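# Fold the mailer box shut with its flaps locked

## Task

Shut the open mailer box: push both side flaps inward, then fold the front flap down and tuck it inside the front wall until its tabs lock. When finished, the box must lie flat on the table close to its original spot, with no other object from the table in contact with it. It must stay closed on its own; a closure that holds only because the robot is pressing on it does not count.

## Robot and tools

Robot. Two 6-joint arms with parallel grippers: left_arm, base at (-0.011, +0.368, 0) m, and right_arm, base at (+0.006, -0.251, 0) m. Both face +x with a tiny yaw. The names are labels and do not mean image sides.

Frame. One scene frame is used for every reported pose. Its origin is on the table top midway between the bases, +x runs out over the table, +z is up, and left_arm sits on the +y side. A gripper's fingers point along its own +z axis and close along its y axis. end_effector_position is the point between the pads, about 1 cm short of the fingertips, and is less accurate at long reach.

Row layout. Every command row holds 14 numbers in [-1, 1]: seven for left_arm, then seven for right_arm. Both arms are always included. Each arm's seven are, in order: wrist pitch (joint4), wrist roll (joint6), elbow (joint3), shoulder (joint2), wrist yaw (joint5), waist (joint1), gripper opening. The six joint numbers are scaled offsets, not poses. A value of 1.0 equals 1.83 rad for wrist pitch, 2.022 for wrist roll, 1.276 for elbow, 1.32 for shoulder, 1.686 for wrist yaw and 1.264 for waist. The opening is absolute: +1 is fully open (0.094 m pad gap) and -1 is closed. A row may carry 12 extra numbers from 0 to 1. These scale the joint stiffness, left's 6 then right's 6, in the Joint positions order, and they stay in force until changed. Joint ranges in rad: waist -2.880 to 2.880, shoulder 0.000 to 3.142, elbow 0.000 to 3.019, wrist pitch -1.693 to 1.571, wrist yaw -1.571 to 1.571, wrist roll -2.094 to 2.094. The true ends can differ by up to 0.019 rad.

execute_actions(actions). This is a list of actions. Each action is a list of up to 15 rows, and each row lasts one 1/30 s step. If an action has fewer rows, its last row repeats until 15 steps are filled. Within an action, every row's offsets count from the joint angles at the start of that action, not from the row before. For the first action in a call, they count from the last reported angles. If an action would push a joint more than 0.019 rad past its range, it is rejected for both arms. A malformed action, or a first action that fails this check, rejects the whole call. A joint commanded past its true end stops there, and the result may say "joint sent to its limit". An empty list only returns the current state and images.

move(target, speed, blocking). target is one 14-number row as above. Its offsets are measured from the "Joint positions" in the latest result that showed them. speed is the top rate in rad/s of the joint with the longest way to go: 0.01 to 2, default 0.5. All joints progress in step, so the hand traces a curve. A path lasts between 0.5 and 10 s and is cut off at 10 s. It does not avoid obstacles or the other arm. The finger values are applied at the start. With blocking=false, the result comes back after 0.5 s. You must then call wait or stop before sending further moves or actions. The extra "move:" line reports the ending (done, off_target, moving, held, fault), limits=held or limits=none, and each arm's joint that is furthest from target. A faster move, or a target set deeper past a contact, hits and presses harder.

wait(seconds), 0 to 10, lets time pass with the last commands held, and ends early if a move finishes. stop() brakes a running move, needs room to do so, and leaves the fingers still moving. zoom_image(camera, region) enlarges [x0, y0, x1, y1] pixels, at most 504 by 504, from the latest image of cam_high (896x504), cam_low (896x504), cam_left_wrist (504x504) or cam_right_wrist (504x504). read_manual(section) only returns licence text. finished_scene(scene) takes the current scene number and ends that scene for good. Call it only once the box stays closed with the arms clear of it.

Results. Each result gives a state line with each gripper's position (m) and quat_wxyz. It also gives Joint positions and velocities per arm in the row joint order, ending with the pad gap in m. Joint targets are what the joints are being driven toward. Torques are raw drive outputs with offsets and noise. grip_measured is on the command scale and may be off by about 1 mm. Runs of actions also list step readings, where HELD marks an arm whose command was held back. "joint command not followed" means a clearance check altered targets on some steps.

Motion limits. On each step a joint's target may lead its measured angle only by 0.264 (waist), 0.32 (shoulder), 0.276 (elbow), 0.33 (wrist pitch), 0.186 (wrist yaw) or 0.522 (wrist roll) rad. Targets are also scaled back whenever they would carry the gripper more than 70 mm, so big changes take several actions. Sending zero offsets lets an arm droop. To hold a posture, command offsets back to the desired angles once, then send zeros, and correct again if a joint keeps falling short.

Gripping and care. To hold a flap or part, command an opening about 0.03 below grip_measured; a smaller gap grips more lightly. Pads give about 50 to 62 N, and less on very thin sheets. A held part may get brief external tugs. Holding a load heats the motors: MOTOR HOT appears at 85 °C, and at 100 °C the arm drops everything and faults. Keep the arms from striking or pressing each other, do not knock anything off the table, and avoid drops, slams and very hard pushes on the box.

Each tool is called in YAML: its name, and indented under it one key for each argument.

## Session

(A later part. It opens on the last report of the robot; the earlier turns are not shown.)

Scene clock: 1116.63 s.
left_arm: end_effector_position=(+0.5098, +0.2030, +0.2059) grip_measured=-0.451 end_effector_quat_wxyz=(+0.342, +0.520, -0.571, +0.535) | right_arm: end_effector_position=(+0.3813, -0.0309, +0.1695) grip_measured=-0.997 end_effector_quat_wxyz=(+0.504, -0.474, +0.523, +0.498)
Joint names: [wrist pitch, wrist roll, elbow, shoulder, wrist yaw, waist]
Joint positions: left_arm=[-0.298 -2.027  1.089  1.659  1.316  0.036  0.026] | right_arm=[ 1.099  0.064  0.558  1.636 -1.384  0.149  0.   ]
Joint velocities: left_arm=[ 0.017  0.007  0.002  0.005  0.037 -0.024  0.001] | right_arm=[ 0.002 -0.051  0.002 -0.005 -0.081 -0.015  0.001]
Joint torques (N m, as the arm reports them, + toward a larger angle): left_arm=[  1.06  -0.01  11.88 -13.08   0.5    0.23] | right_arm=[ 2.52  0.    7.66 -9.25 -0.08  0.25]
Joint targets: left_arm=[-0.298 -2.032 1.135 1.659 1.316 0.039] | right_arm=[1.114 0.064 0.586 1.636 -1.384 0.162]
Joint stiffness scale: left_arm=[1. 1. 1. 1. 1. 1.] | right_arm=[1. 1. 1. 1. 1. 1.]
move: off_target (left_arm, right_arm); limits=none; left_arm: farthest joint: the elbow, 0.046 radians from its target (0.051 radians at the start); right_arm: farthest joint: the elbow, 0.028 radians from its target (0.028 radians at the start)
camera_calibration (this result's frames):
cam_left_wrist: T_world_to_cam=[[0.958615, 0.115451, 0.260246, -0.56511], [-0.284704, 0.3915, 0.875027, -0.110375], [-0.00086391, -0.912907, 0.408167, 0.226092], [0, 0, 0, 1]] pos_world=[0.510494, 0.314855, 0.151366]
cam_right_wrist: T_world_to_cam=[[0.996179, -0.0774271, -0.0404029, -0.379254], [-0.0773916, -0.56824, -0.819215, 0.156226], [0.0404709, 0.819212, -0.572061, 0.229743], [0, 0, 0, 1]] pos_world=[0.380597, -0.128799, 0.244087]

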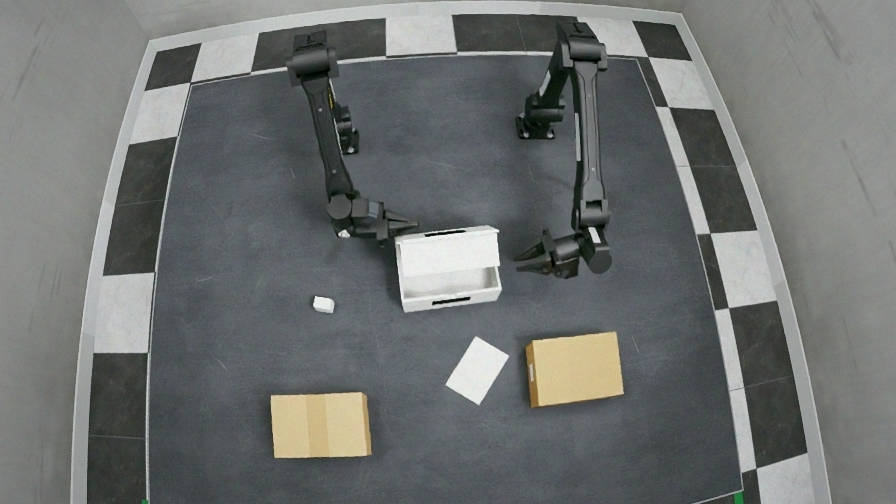

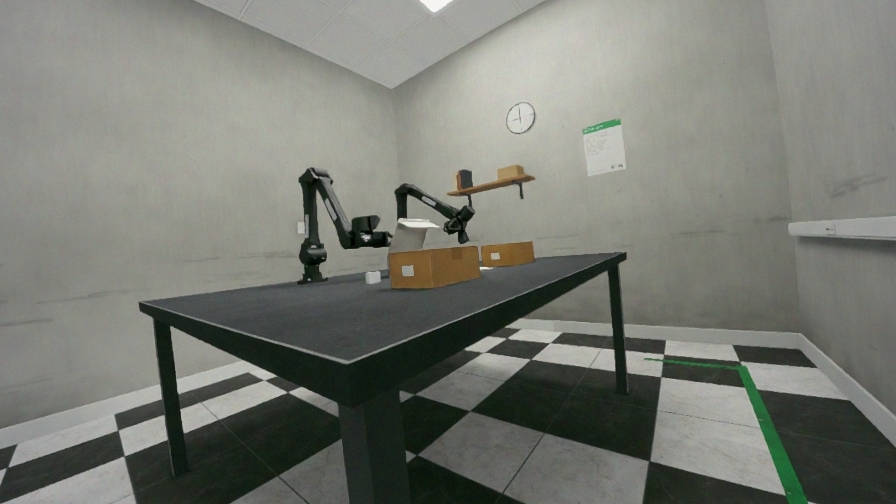

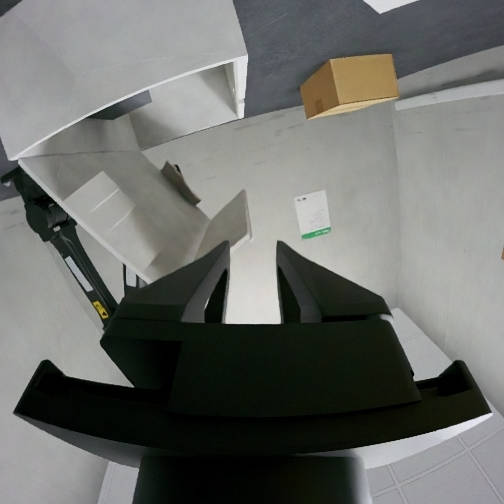

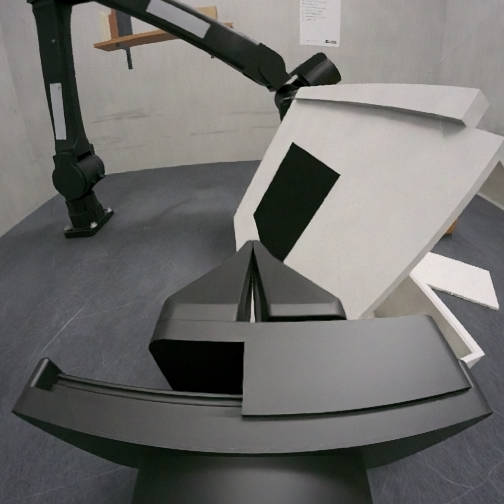

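move:
  target: [0.6,1.0,0.195,0.32,0.062,0,-1, -0.115,0,0.112,-0.088,0,0.01,-1]
  speed: 0.7

move:
  target: [0.008,0,0.035,0,0,-0.115,-1, 0,0,0.212,0.17,0,0.01,-1]
  speed: 0.08

zoom_image:
  camera: "cam_low"
  region: [360,190,470,270]

zoom_image:
  camera: "cam_high"
  region: [320,190,570,340]

Scene clock: 1157.43 s.
left_arm: end_effector_position=(+0.6253, +0.1999, +0.1694) grip_measured=-0.991 end_effector_quat_wxyz=(+0.538, +0.458, +0.538, -0.460) | right_arm: end_effector_position=(+0.4086, -0.0272, +0.2254) grip_measured=-0.997 end_effector_quat_wxyz=(+0.508, -0.478, +0.518, +0.495)
Joint names: [wrist pitch, wrist roll, elbow, shoulder, wrist yaw, waist]
Joint positions: left_arm=[ 0.785 -0.02   1.294  2.061  1.416  0.036  0.   ] | right_arm=[ 0.9    0.064  0.667  1.53  -1.384  0.149  0.   ]
Joint velocities: left_arm=[-0.007  0.022  0.002 -0.015  0.022  0.015  0.   ] | right_arm=[-0.012  0.037  0.007 -0.005  0.037 -0.015  0.   ]
Joint torques (N m, as the arm reports them, + toward a larger angle): left_arm=[  2.06   0.17  10.78 -15.88   0.15  -0.18] | right_arm=[  1.74  -0.01   9.74 -10.03  -0.07   0.43]
Joint targets: left_arm=[0.800 -0.005 1.337 2.081 1.420 0.036] | right_arm=[0.889 0.064 0.701 1.520 -1.384 0.162]
Joint stiffness scale: left_arm=[1. 1. 1. 1. 1. 1.] | right_arm=[1. 1. 1. 1. 1. 1.]
move: off_target (left_arm, right_arm); limits=none; left_arm: farthest joint: the elbow, 0.044 radians from its target (0.249 radians at the start); right_arm: farthest joint: the elbow, 0.034 radians from its target (0.143 radians at the start)
camera_calibration (this result's frames):
cam_left_wrist: T_world_to_cam=[[-0.987809, -0.155648, -0.00261516, 0.649857], [-0.0900927, 0.585307, -0.805791, 0.0799969], [0.12695, -0.795732, -0.592194, 0.304377], [0, 0, 0, 1]] pos_world=[0.610501, 0.296528, 0.24641]
cam_right_wrist: T_world_to_cam=[[0.996706, -0.0773563, -0.0243728, -0.407742], [-0.064054, -0.566446, -0.821606, 0.201341], [0.0497505, 0.820461, -0.569534, 0.253266], [0, 0, 0, 1]] pos_world=[0.406695, -0.125287, 0.299729]

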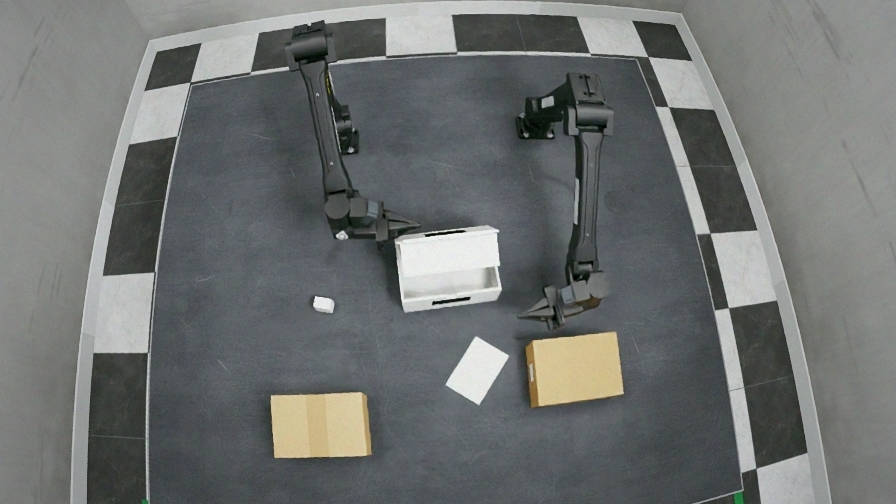

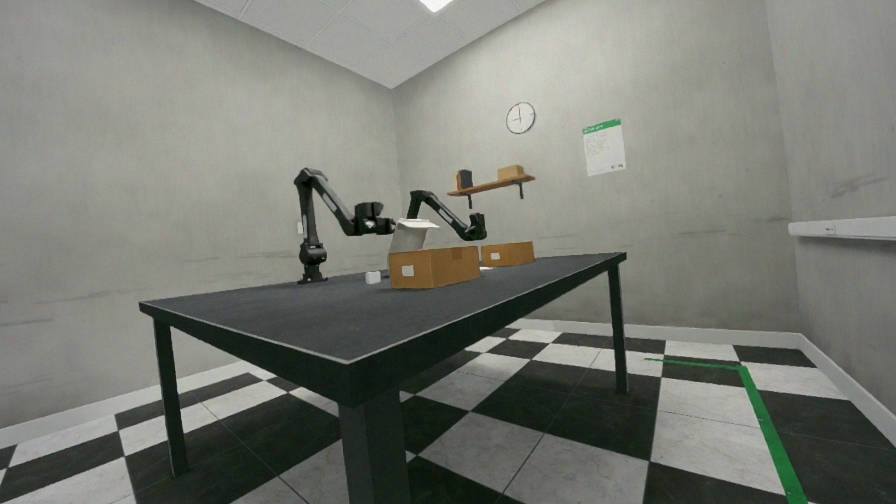

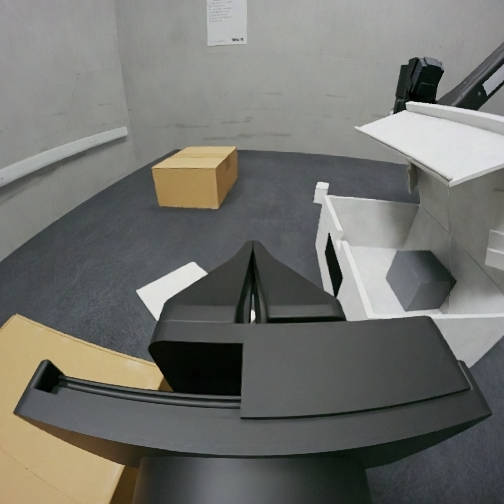

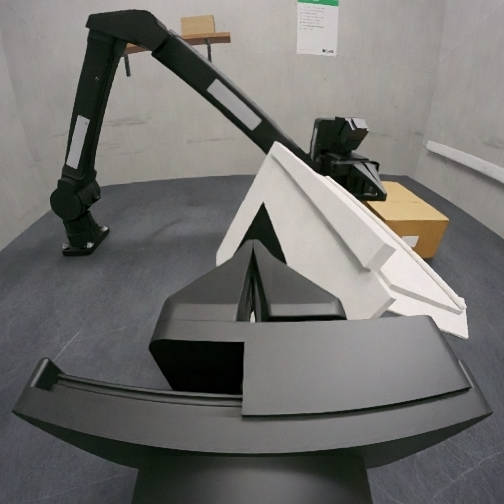

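Scene clock: 1161.13 s.
left_arm: end_effector_position=(+0.5964, +0.1127, +0.1705) grip_measured=-0.991 end_effector_quat_wxyz=(+0.506, +0.495, +0.504, -0.496) | right_arm: end_effector_position=(+0.4934, -0.0158, +0.2147) grip_measured=-0.997 end_effector_quat_wxyz=(+0.515, -0.483, +0.511, +0.490)
Joint names: [wrist pitch, wrist roll, elbow, shoulder, wrist yaw, waist]
Joint positions: left_arm=[ 0.785 -0.02   1.297  2.061  1.416 -0.104  0.   ] | right_arm=[ 0.9    0.064  0.902  1.74  -1.384  0.149  0.   ]
Joint velocities: left_arm=[ 0.002  0.037 -0.007 -0.015 -0.081 -0.005  0.001] | right_arm=[-0.012  0.081 -0.012 -0.015 -0.007 -0.015  0.   ]
Joint torques (N m, as the arm reports them, + toward a larger angle): left_arm=[  2.     0.02  10.74 -17.35  -0.05  -0.63] | right_arm=[  1.97  -0.03   9.89 -11.53  -0.07   0.49]
Joint targets: left_arm=[0.799 -0.020 1.339 2.061 1.416 -0.110] | right_arm=[0.900 0.064 0.937 1.754 -1.384 0.162]
Joint stiffness scale: left_arm=[1. 1. 1. 1. 1. 1.] | right_arm=[1. 1. 1. 1. 1. 1.]
move: off_target (left_arm, right_arm); limits=none; left_arm: farthest joint: the elbow, 0.042 radians from its target (0.044 radians at the start); right_arm: farthest joint: the elbow, 0.035 radians from its target (0.271 radians at the start)
camera_calibration (this result's frames):
cam_left_wrist: T_world_to_cam=[[-0.999854, -0.0162828, -0.0052543, 0.599565], [-0.00540284, 0.591859, -0.806023, 0.0780623], [0.0162341, -0.805877, -0.59186, 0.306331], [0, 0, 0, 1]] pos_world=[0.594925, 0.210426, 0.247376]
cam_right_wrist: T_world_to_cam=[[0.997007, -0.0773158, -0.000503103, -0.496891], [-0.044135, -0.563765, -0.824755, 0.195358], [0.0634829, 0.822308, -0.56549, 0.225997], [0, 0, 0, 1]] pos_world=[0.489678, -0.114121, 0.288672]

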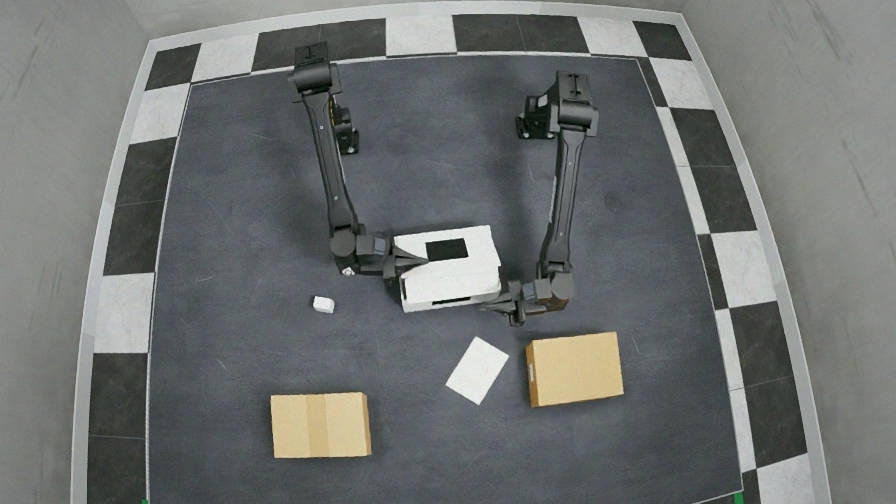

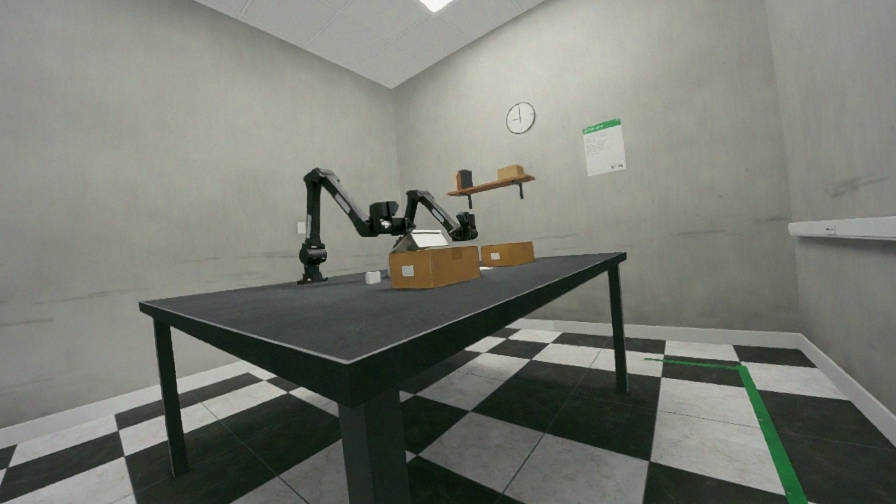

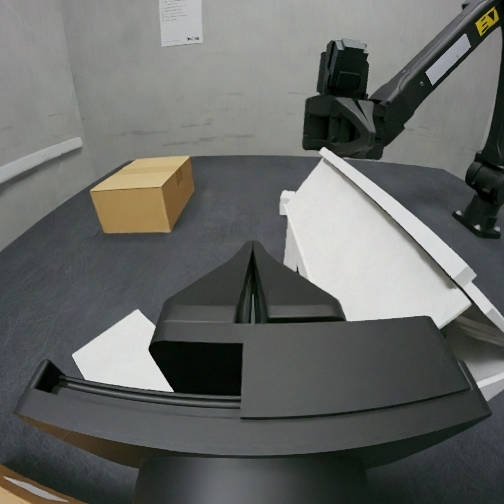

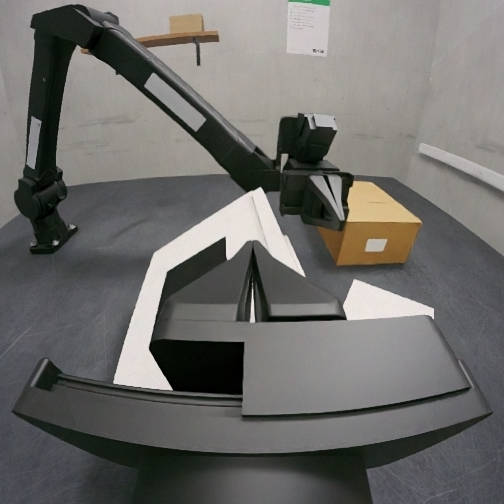

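Region (360, 190, 470, 270) of cam_low's 896x504 image, scaled by 4.582, with more detail than that image has; it fills the top 367 rows of this view, and the rest is white.

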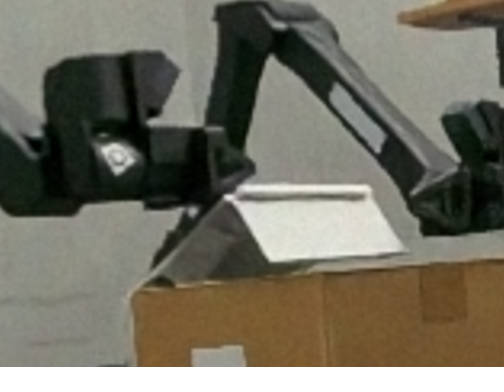

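Region (320, 190, 570, 340) of cam_high's 896x504 image, scaled by 2.016, with more detail than that image has; it fills the top 302 rows of this view, and the rest is white.

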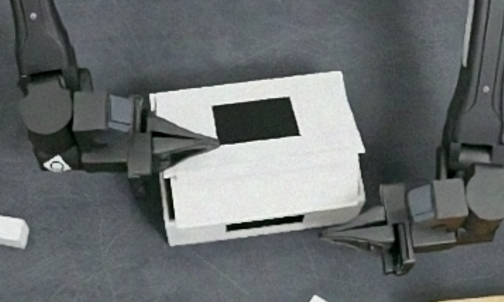

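move:
  target: [0.054,0,-0.055,0.005,0,0,-1, 0,0,0.027,0.01,0,0.01,-1]
  speed: 0.1

move:
  target: [0.043,0,-0.11,-0.078,0,0,-1, 0,0,0.027,0.01,0,0.01,-1]
  speed: 0.06

zoom_image:
  camera: "cam_low"
  region: [360,190,470,270]

zoom_image:
  camera: "cam_high"
  region: [320,190,570,340]

Scene clock: 1174.07 s.
left_arm: end_effector_position=(+0.5763, +0.1154, +0.1519) grip_measured=-0.991 end_effector_quat_wxyz=(+0.508, +0.497, +0.501, -0.494) | right_arm: end_effector_position=(+0.4934, -0.0158, +0.2147) grip_measured=-0.997 end_effector_quat_wxyz=(+0.515, -0.483, +0.511, +0.490)
Joint names: [wrist pitch, wrist roll, elbow, shoulder, wrist yaw, waist]
Joint positions: left_arm=[ 0.868 -0.02   1.223  2.061  1.416 -0.104  0.   ] | right_arm=[ 0.9    0.064  0.902  1.74  -1.384  0.149  0.   ]
Joint velocities: left_arm=[ 0.012 -0.037 -0.002  0.005 -0.037 -0.005  0.   ] | right_arm=[-0.017  0.007 -0.002 -0.005 -0.051  0.015 -0.001]
Joint torques (N m, as the arm reports them, + toward a larger angle): left_arm=[  2.05   0.02   7.08 -16.42  -0.05  -0.07] | right_arm=[  2.1   -0.03   9.66 -11.12  -0.06   0.34]
Joint targets: left_arm=[0.884 -0.020 1.227 2.067 1.416 -0.104] | right_arm=[0.900 0.064 0.937 1.754 -1.384 0.162]
Joint stiffness scale: left_arm=[1. 1. 1. 1. 1. 1.] | right_arm=[1. 1. 1. 1. 1. 1.]
move: off_target (right_arm); limits=none; left_arm: farthest joint: the wrist pitch, 0.016 radians from its target (0.099 radians at the start); right_arm: farthest joint: the elbow, 0.034 radians from its target (0.034 radians at the start)
camera_calibration (this result's frames):
cam_left_wrist: T_world_to_cam=[[-0.999754, -0.0162965, -0.0150563, 0.580932], [0.00252113, 0.590769, -0.806837, 0.0570304], [0.0220435, -0.806676, -0.590583, 0.294427], [0, 0, 0, 1]] pos_world=[0.574155, 0.213282, 0.228644]
cam_right_wrist: T_world_to_cam=[[0.997007, -0.0773158, -0.000503103, -0.496891], [-0.044135, -0.563765, -0.824755, 0.195358], [0.0634829, 0.822308, -0.56549, 0.225997], [0, 0, 0, 1]] pos_world=[0.489678, -0.114121, 0.288672]

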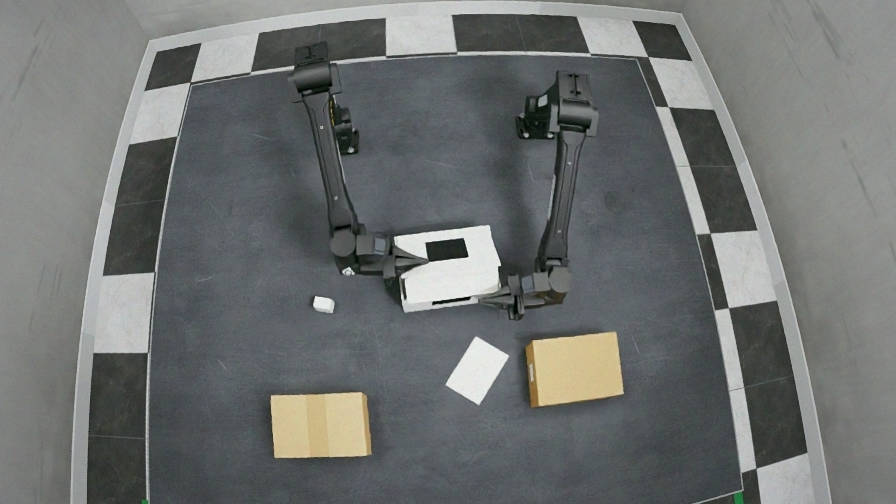

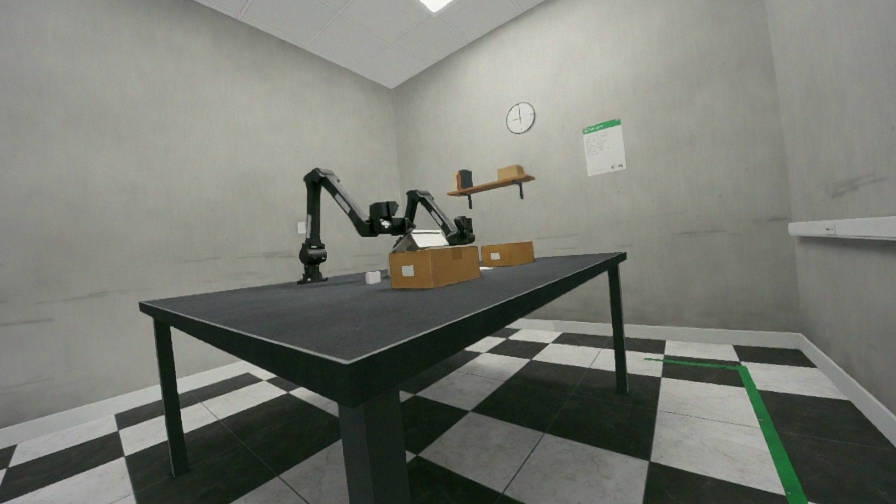

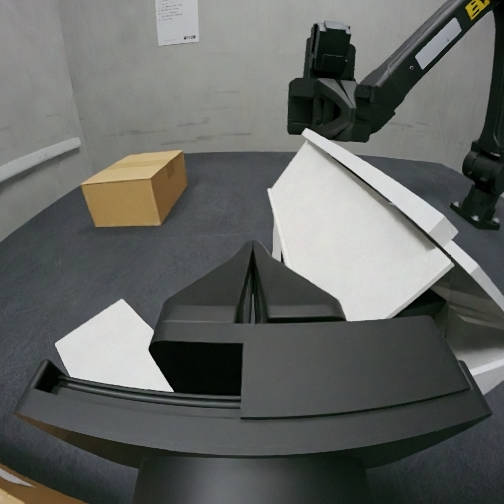

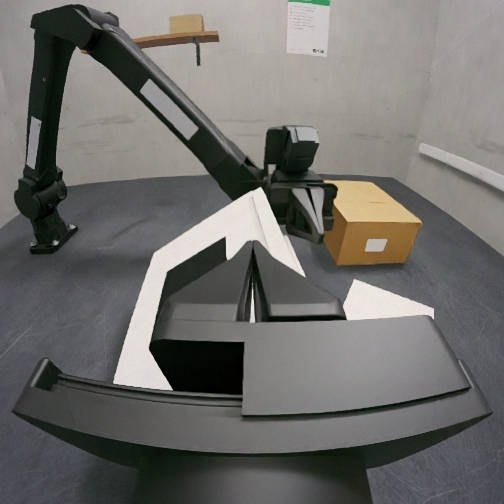

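Scene clock: 1176.70 s.
left_arm: end_effector_position=(+0.5342, +0.1212, +0.1474) grip_measured=-0.991 end_effector_quat_wxyz=(+0.505, +0.494, +0.504, -0.496) | right_arm: end_effector_position=(+0.4934, -0.0158, +0.2147) grip_measured=-0.997 end_effector_quat_wxyz=(+0.515, -0.483, +0.511, +0.490)
Joint names: [wrist pitch, wrist roll, elbow, shoulder, wrist yaw, waist]
Joint positions: left_arm=[ 0.932 -0.02   1.082  1.994  1.416 -0.104  0.   ] | right_arm=[ 0.9    0.064  0.902  1.74  -1.384  0.149  0.   ]
Joint velocities: left_arm=[ 0.002  0.066 -0.012  0.015 -0.066 -0.005  0.   ] | right_arm=[-0.012  0.051  0.002  0.015 -0.022  0.005 -0.001]
Joint torques (N m, as the arm reports them, + toward a larger angle): left_arm=[  2.03   0.02   6.39 -18.53  -0.04  -0.12] | right_arm=[  1.87  -0.01   9.82 -11.51  -0.03   0.9 ]
Joint targets: left_arm=[0.947 -0.020 1.083 1.958 1.416 -0.104] | right_arm=[0.900 0.064 0.937 1.754 -1.384 0.162]
Joint stiffness scale: left_arm=[1. 1. 1. 1. 1. 1.] | right_arm=[1. 1. 1. 1. 1. 1.]
move: off_target (left_arm, right_arm); limits=none; left_arm: farthest joint: the shoulder, 0.036 radians from its target (0.103 radians at the start); right_arm: farthest joint: the elbow, 0.034 radians from its target (0.034 radians at the start)
camera_calibration (this result's frames):
cam_left_wrist: T_world_to_cam=[[-0.999862, -0.0162817, -0.0033692, 0.537134], [-0.00692574, 0.592068, -0.805858, 0.0548615], [0.0151155, -0.805723, -0.592099, 0.301212], [0, 0, 0, 1]] pos_world=[0.532886, 0.218957, 0.224367]
cam_right_wrist: T_world_to_cam=[[0.997007, -0.0773158, -0.000503103, -0.496891], [-0.044135, -0.563765, -0.824755, 0.195358], [0.0634829, 0.822308, -0.56549, 0.225997], [0, 0, 0, 1]] pos_world=[0.489678, -0.114121, 0.288672]

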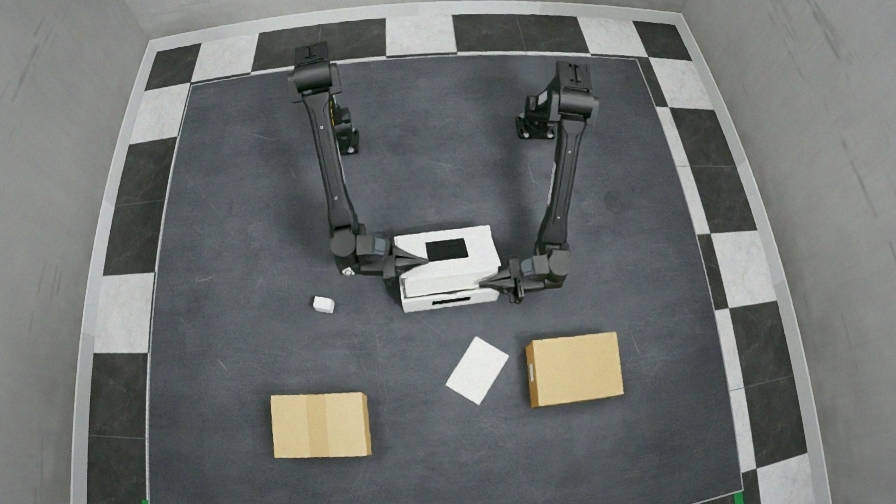

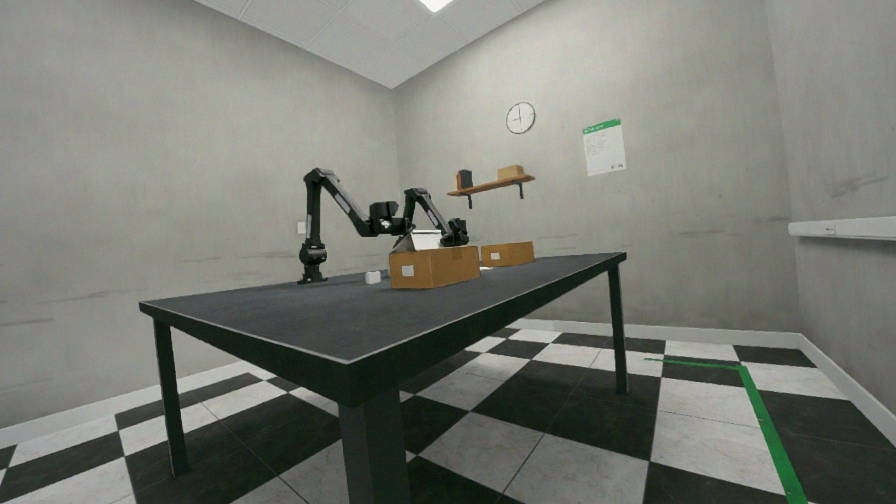

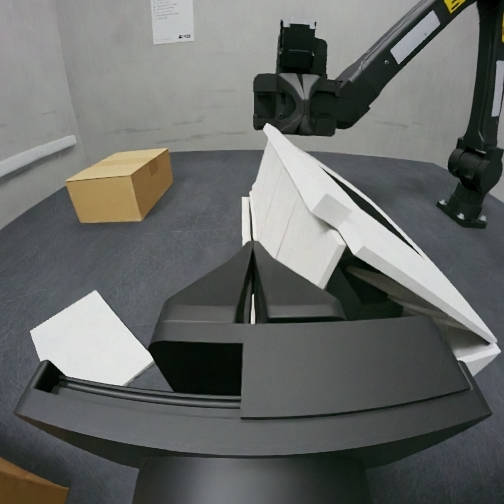

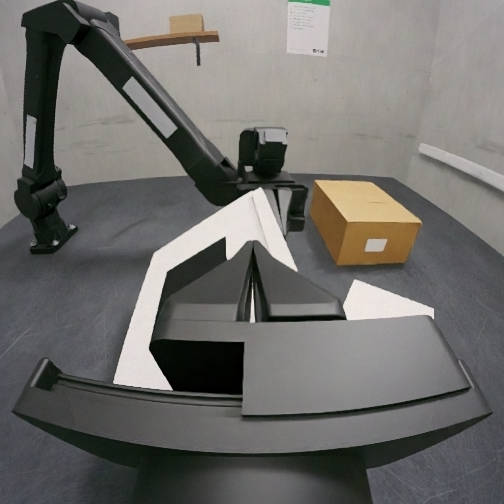

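Region (360, 190, 470, 270) of cam_low's 896x504 image, scaled by 4.582, with more detail than that image has; it fills the top 367 rows of this view, and the rest is white.

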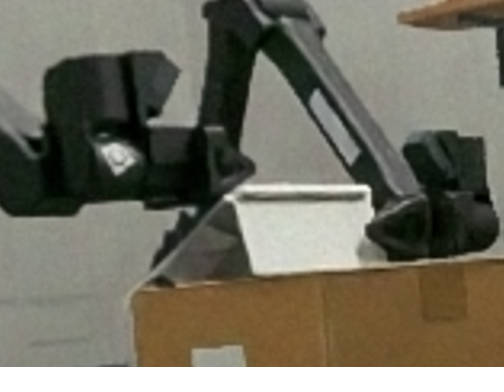

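Region (320, 190, 570, 340) of cam_high's 896x504 image, scaled by 2.016, with more detail than that image has; it fills the top 302 rows of this view, and the rest is white.

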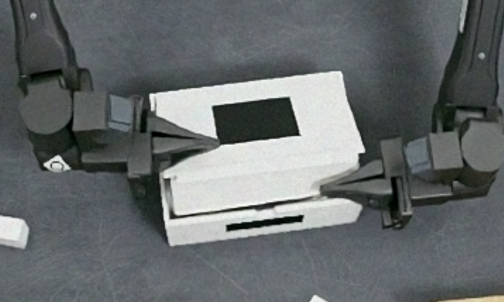

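move:
  target: [0.008,0,0,-0.027,0,0,-1, 0.055,0,0.038,0.088,0,0.01,-1]
  speed: 0.05

zoom_image:
  camera: "cam_high"
  region: [320,190,570,340]

Scene clock: 1191.23 s.
left_arm: end_effector_position=(+0.5316, +0.1225, +0.1441) grip_measured=-0.991 end_effector_quat_wxyz=(+0.503, +0.492, +0.507, -0.498) | right_arm: end_effector_position=(+0.5047, -0.0143, +0.1893) grip_measured=-0.997 end_effector_quat_wxyz=(+0.523, -0.489, +0.503, +0.485)
Joint names: [wrist pitch, wrist roll, elbow, shoulder, wrist yaw, waist]
Joint positions: left_arm=[ 0.932 -0.02   1.072  1.994  1.416 -0.103  0.   ] | right_arm=[ 0.991  0.064  0.924  1.826 -1.384  0.149  0.   ]
Joint velocities: left_arm=[-0.007 -0.007  0.017 -0.015 -0.007  0.005 -0.001] | right_arm=[ 0.002 -0.022  0.002  0.024  0.051 -0.015  0.   ]
Joint torques (N m, as the arm reports them, + toward a larger angle): left_arm=[  2.02   0.02   7.02 -18.42  -0.04  -0.28] | right_arm=[  2.32   0.04   8.79 -11.09  -0.03   0.3 ]
Joint targets: left_arm=[0.946 -0.020 1.082 1.959 1.416 -0.104] | right_arm=[1.001 0.064 0.951 1.857 -1.384 0.162]
Joint stiffness scale: left_arm=[1. 1. 1. 1. 1. 1.] | right_arm=[1. 1. 1. 1. 1. 1.]
move: off_target (left_arm, right_arm); limits=none; left_arm: farthest joint: the shoulder, 0.036 radians from its target (0.036 radians at the start); right_arm: farthest joint: the shoulder, 0.030 radians from its target (0.116 radians at the start)
camera_calibration (this result's frames):
cam_left_wrist: T_world_to_cam=[[-0.999821, -0.0178094, 0.00643335, 0.533303], [-0.0157447, 0.593133, -0.80495, 0.055879], [0.0105199, -0.804907, -0.593307, 0.30281], [0, 0, 0, 1]] pos_world=[0.530901, 0.220088, 0.221208]
cam_right_wrist: T_world_to_cam=[[0.996694, -0.0769822, 0.0259841, -0.51291], [-0.0217389, -0.560817, -0.827655, 0.165044], [0.078287, 0.824353, -0.560636, 0.201282], [0, 0, 0, 1]] pos_world=[0.499044, -0.112853, 0.262773]

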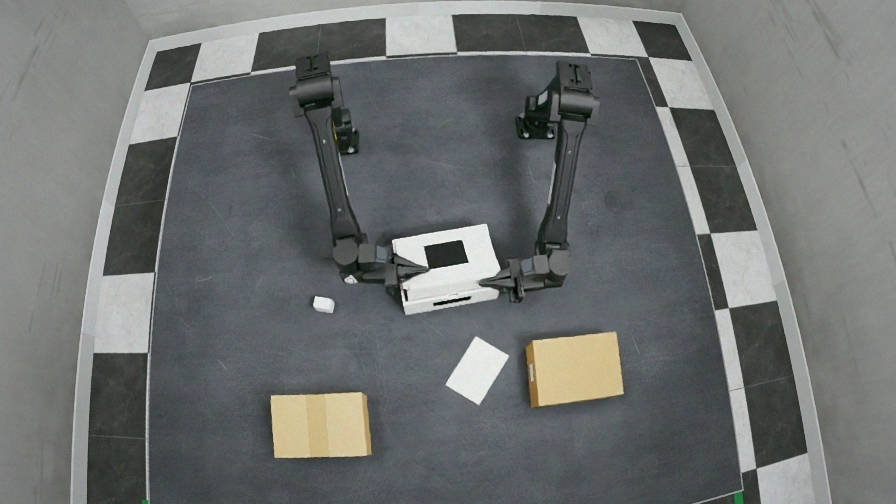

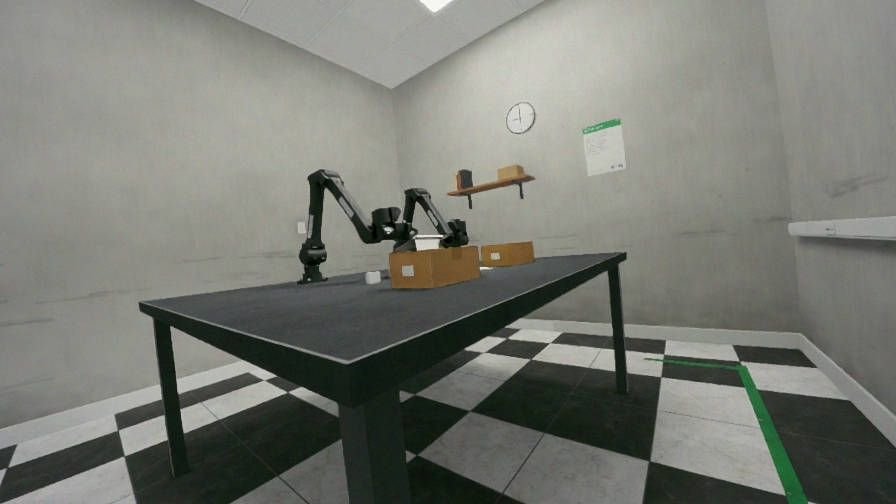

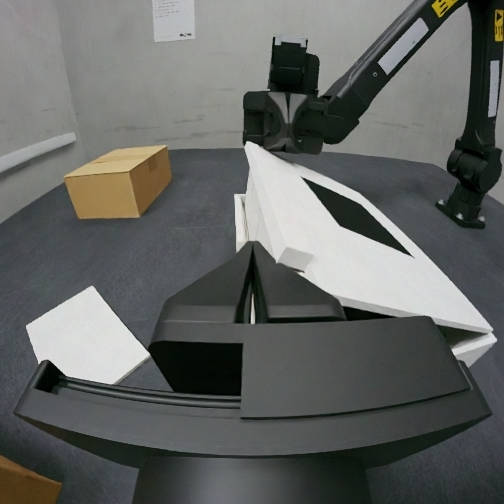

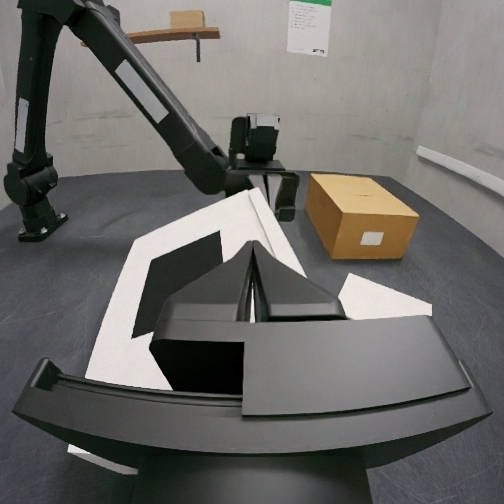

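Region (320, 190, 570, 340) of cam_high's 896x504 image, scaled by 2.016, with more detail than that image has; it fills the top 302 rows of this view, and the rest is white.

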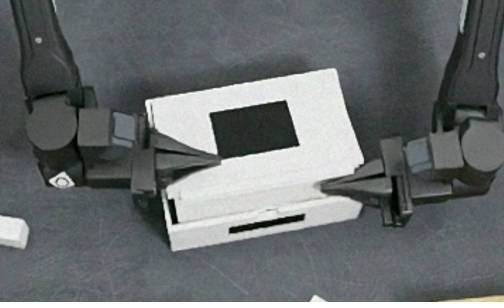

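move:
  target: [0.008,0,0.02,0,0,0.11,-1, 0.03,0,0.02,0.065,0,0.01,-1]
  speed: 0.07

zoom_image:
  camera: "cam_high"
  region: [320,190,570,340]

Scene clock: 1200.70 s.
left_arm: end_effector_position=(+0.5588, +0.1978, +0.1431) grip_measured=-0.991 end_effector_quat_wxyz=(+0.534, +0.456, +0.540, -0.464) | right_arm: end_effector_position=(+0.5074, -0.0139, +0.1580) grip_measured=-0.997 end_effector_quat_wxyz=(+0.514, -0.482, +0.512, +0.491)
Joint names: [wrist pitch, wrist roll, elbow, shoulder, wrist yaw, waist]
Joint positions: left_arm=[ 0.932 -0.02   1.069  1.994  1.416  0.032  0.   ] | right_arm=[ 1.029  0.064  0.924  1.896 -1.384  0.149  0.   ]
Joint velocities: left_arm=[-0.027 -0.066 -0.002  0.005  0.051 -0.024  0.   ] | right_arm=[-0.017 -0.051 -0.007 -0.005  0.007 -0.015 -0.001]
Joint torques (N m, as the arm reports them, + toward a larger angle): left_arm=[  2.01   0.02   8.59 -15.6   -0.04   0.39] | right_arm=[  2.82  -0.02   8.28 -11.48  -0.03   0.47]
Joint targets: left_arm=[0.946 -0.020 1.097 1.994 1.416 0.036] | right_arm=[1.046 0.064 0.949 1.912 -1.384 0.162]
Joint stiffness scale: left_arm=[1. 1. 1. 1. 1. 1.] | right_arm=[1. 1. 1. 1. 1. 1.]
move: off_target (left_arm, right_arm); limits=none; left_arm: farthest joint: the elbow, 0.029 radians from its target (0.026 radians at the start); right_arm: farthest joint: the elbow, 0.026 radians from its target (0.026 radians at the start)
camera_calibration (this result's frames):
cam_left_wrist: T_world_to_cam=[[-0.988296, -0.152255, 0.00944944, 0.581561], [-0.0979123, 0.585614, -0.804655, 0.0581945], [0.116979, -0.796163, -0.593667, 0.301363], [0, 0, 0, 1]] pos_world=[0.545199, 0.2944, 0.22024]
cam_right_wrist: T_world_to_cam=[[0.997022, -0.0769381, -0.00534758, -0.509976], [-0.0479698, -0.564346, -0.824143, 0.152126], [0.0603901, 0.821945, -0.566356, 0.193187], [0, 0, 0, 1]] pos_world=[0.504088, -0.112174, 0.23206]

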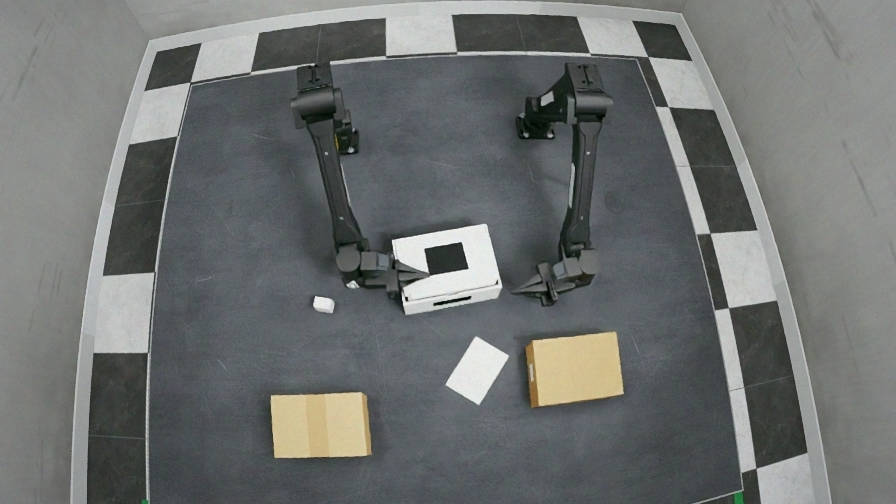

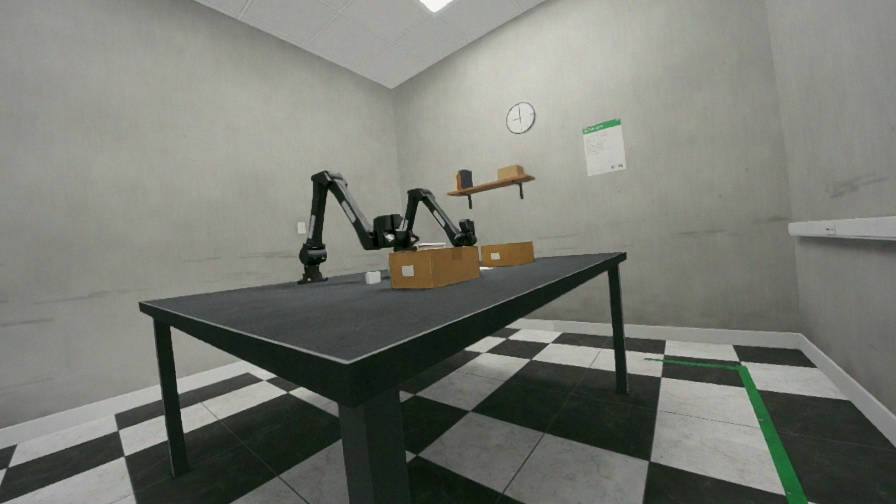

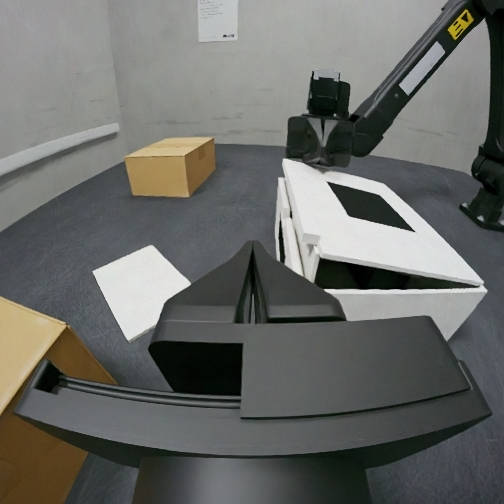

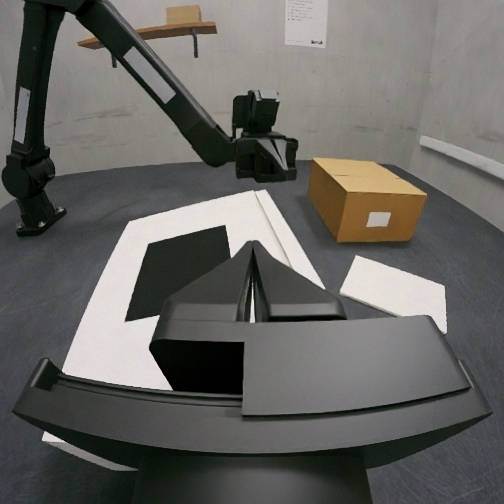

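Region (320, 190, 570, 340) of cam_high's 896x504 image, scaled by 2.016, with more detail than that image has; it fills the top 302 rows of this view, and the rest is white.

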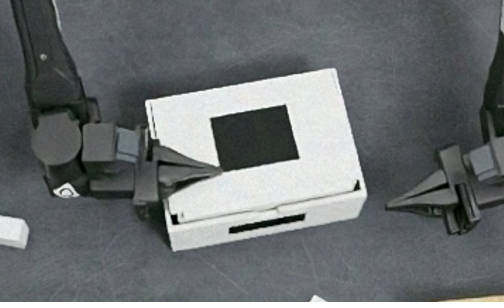

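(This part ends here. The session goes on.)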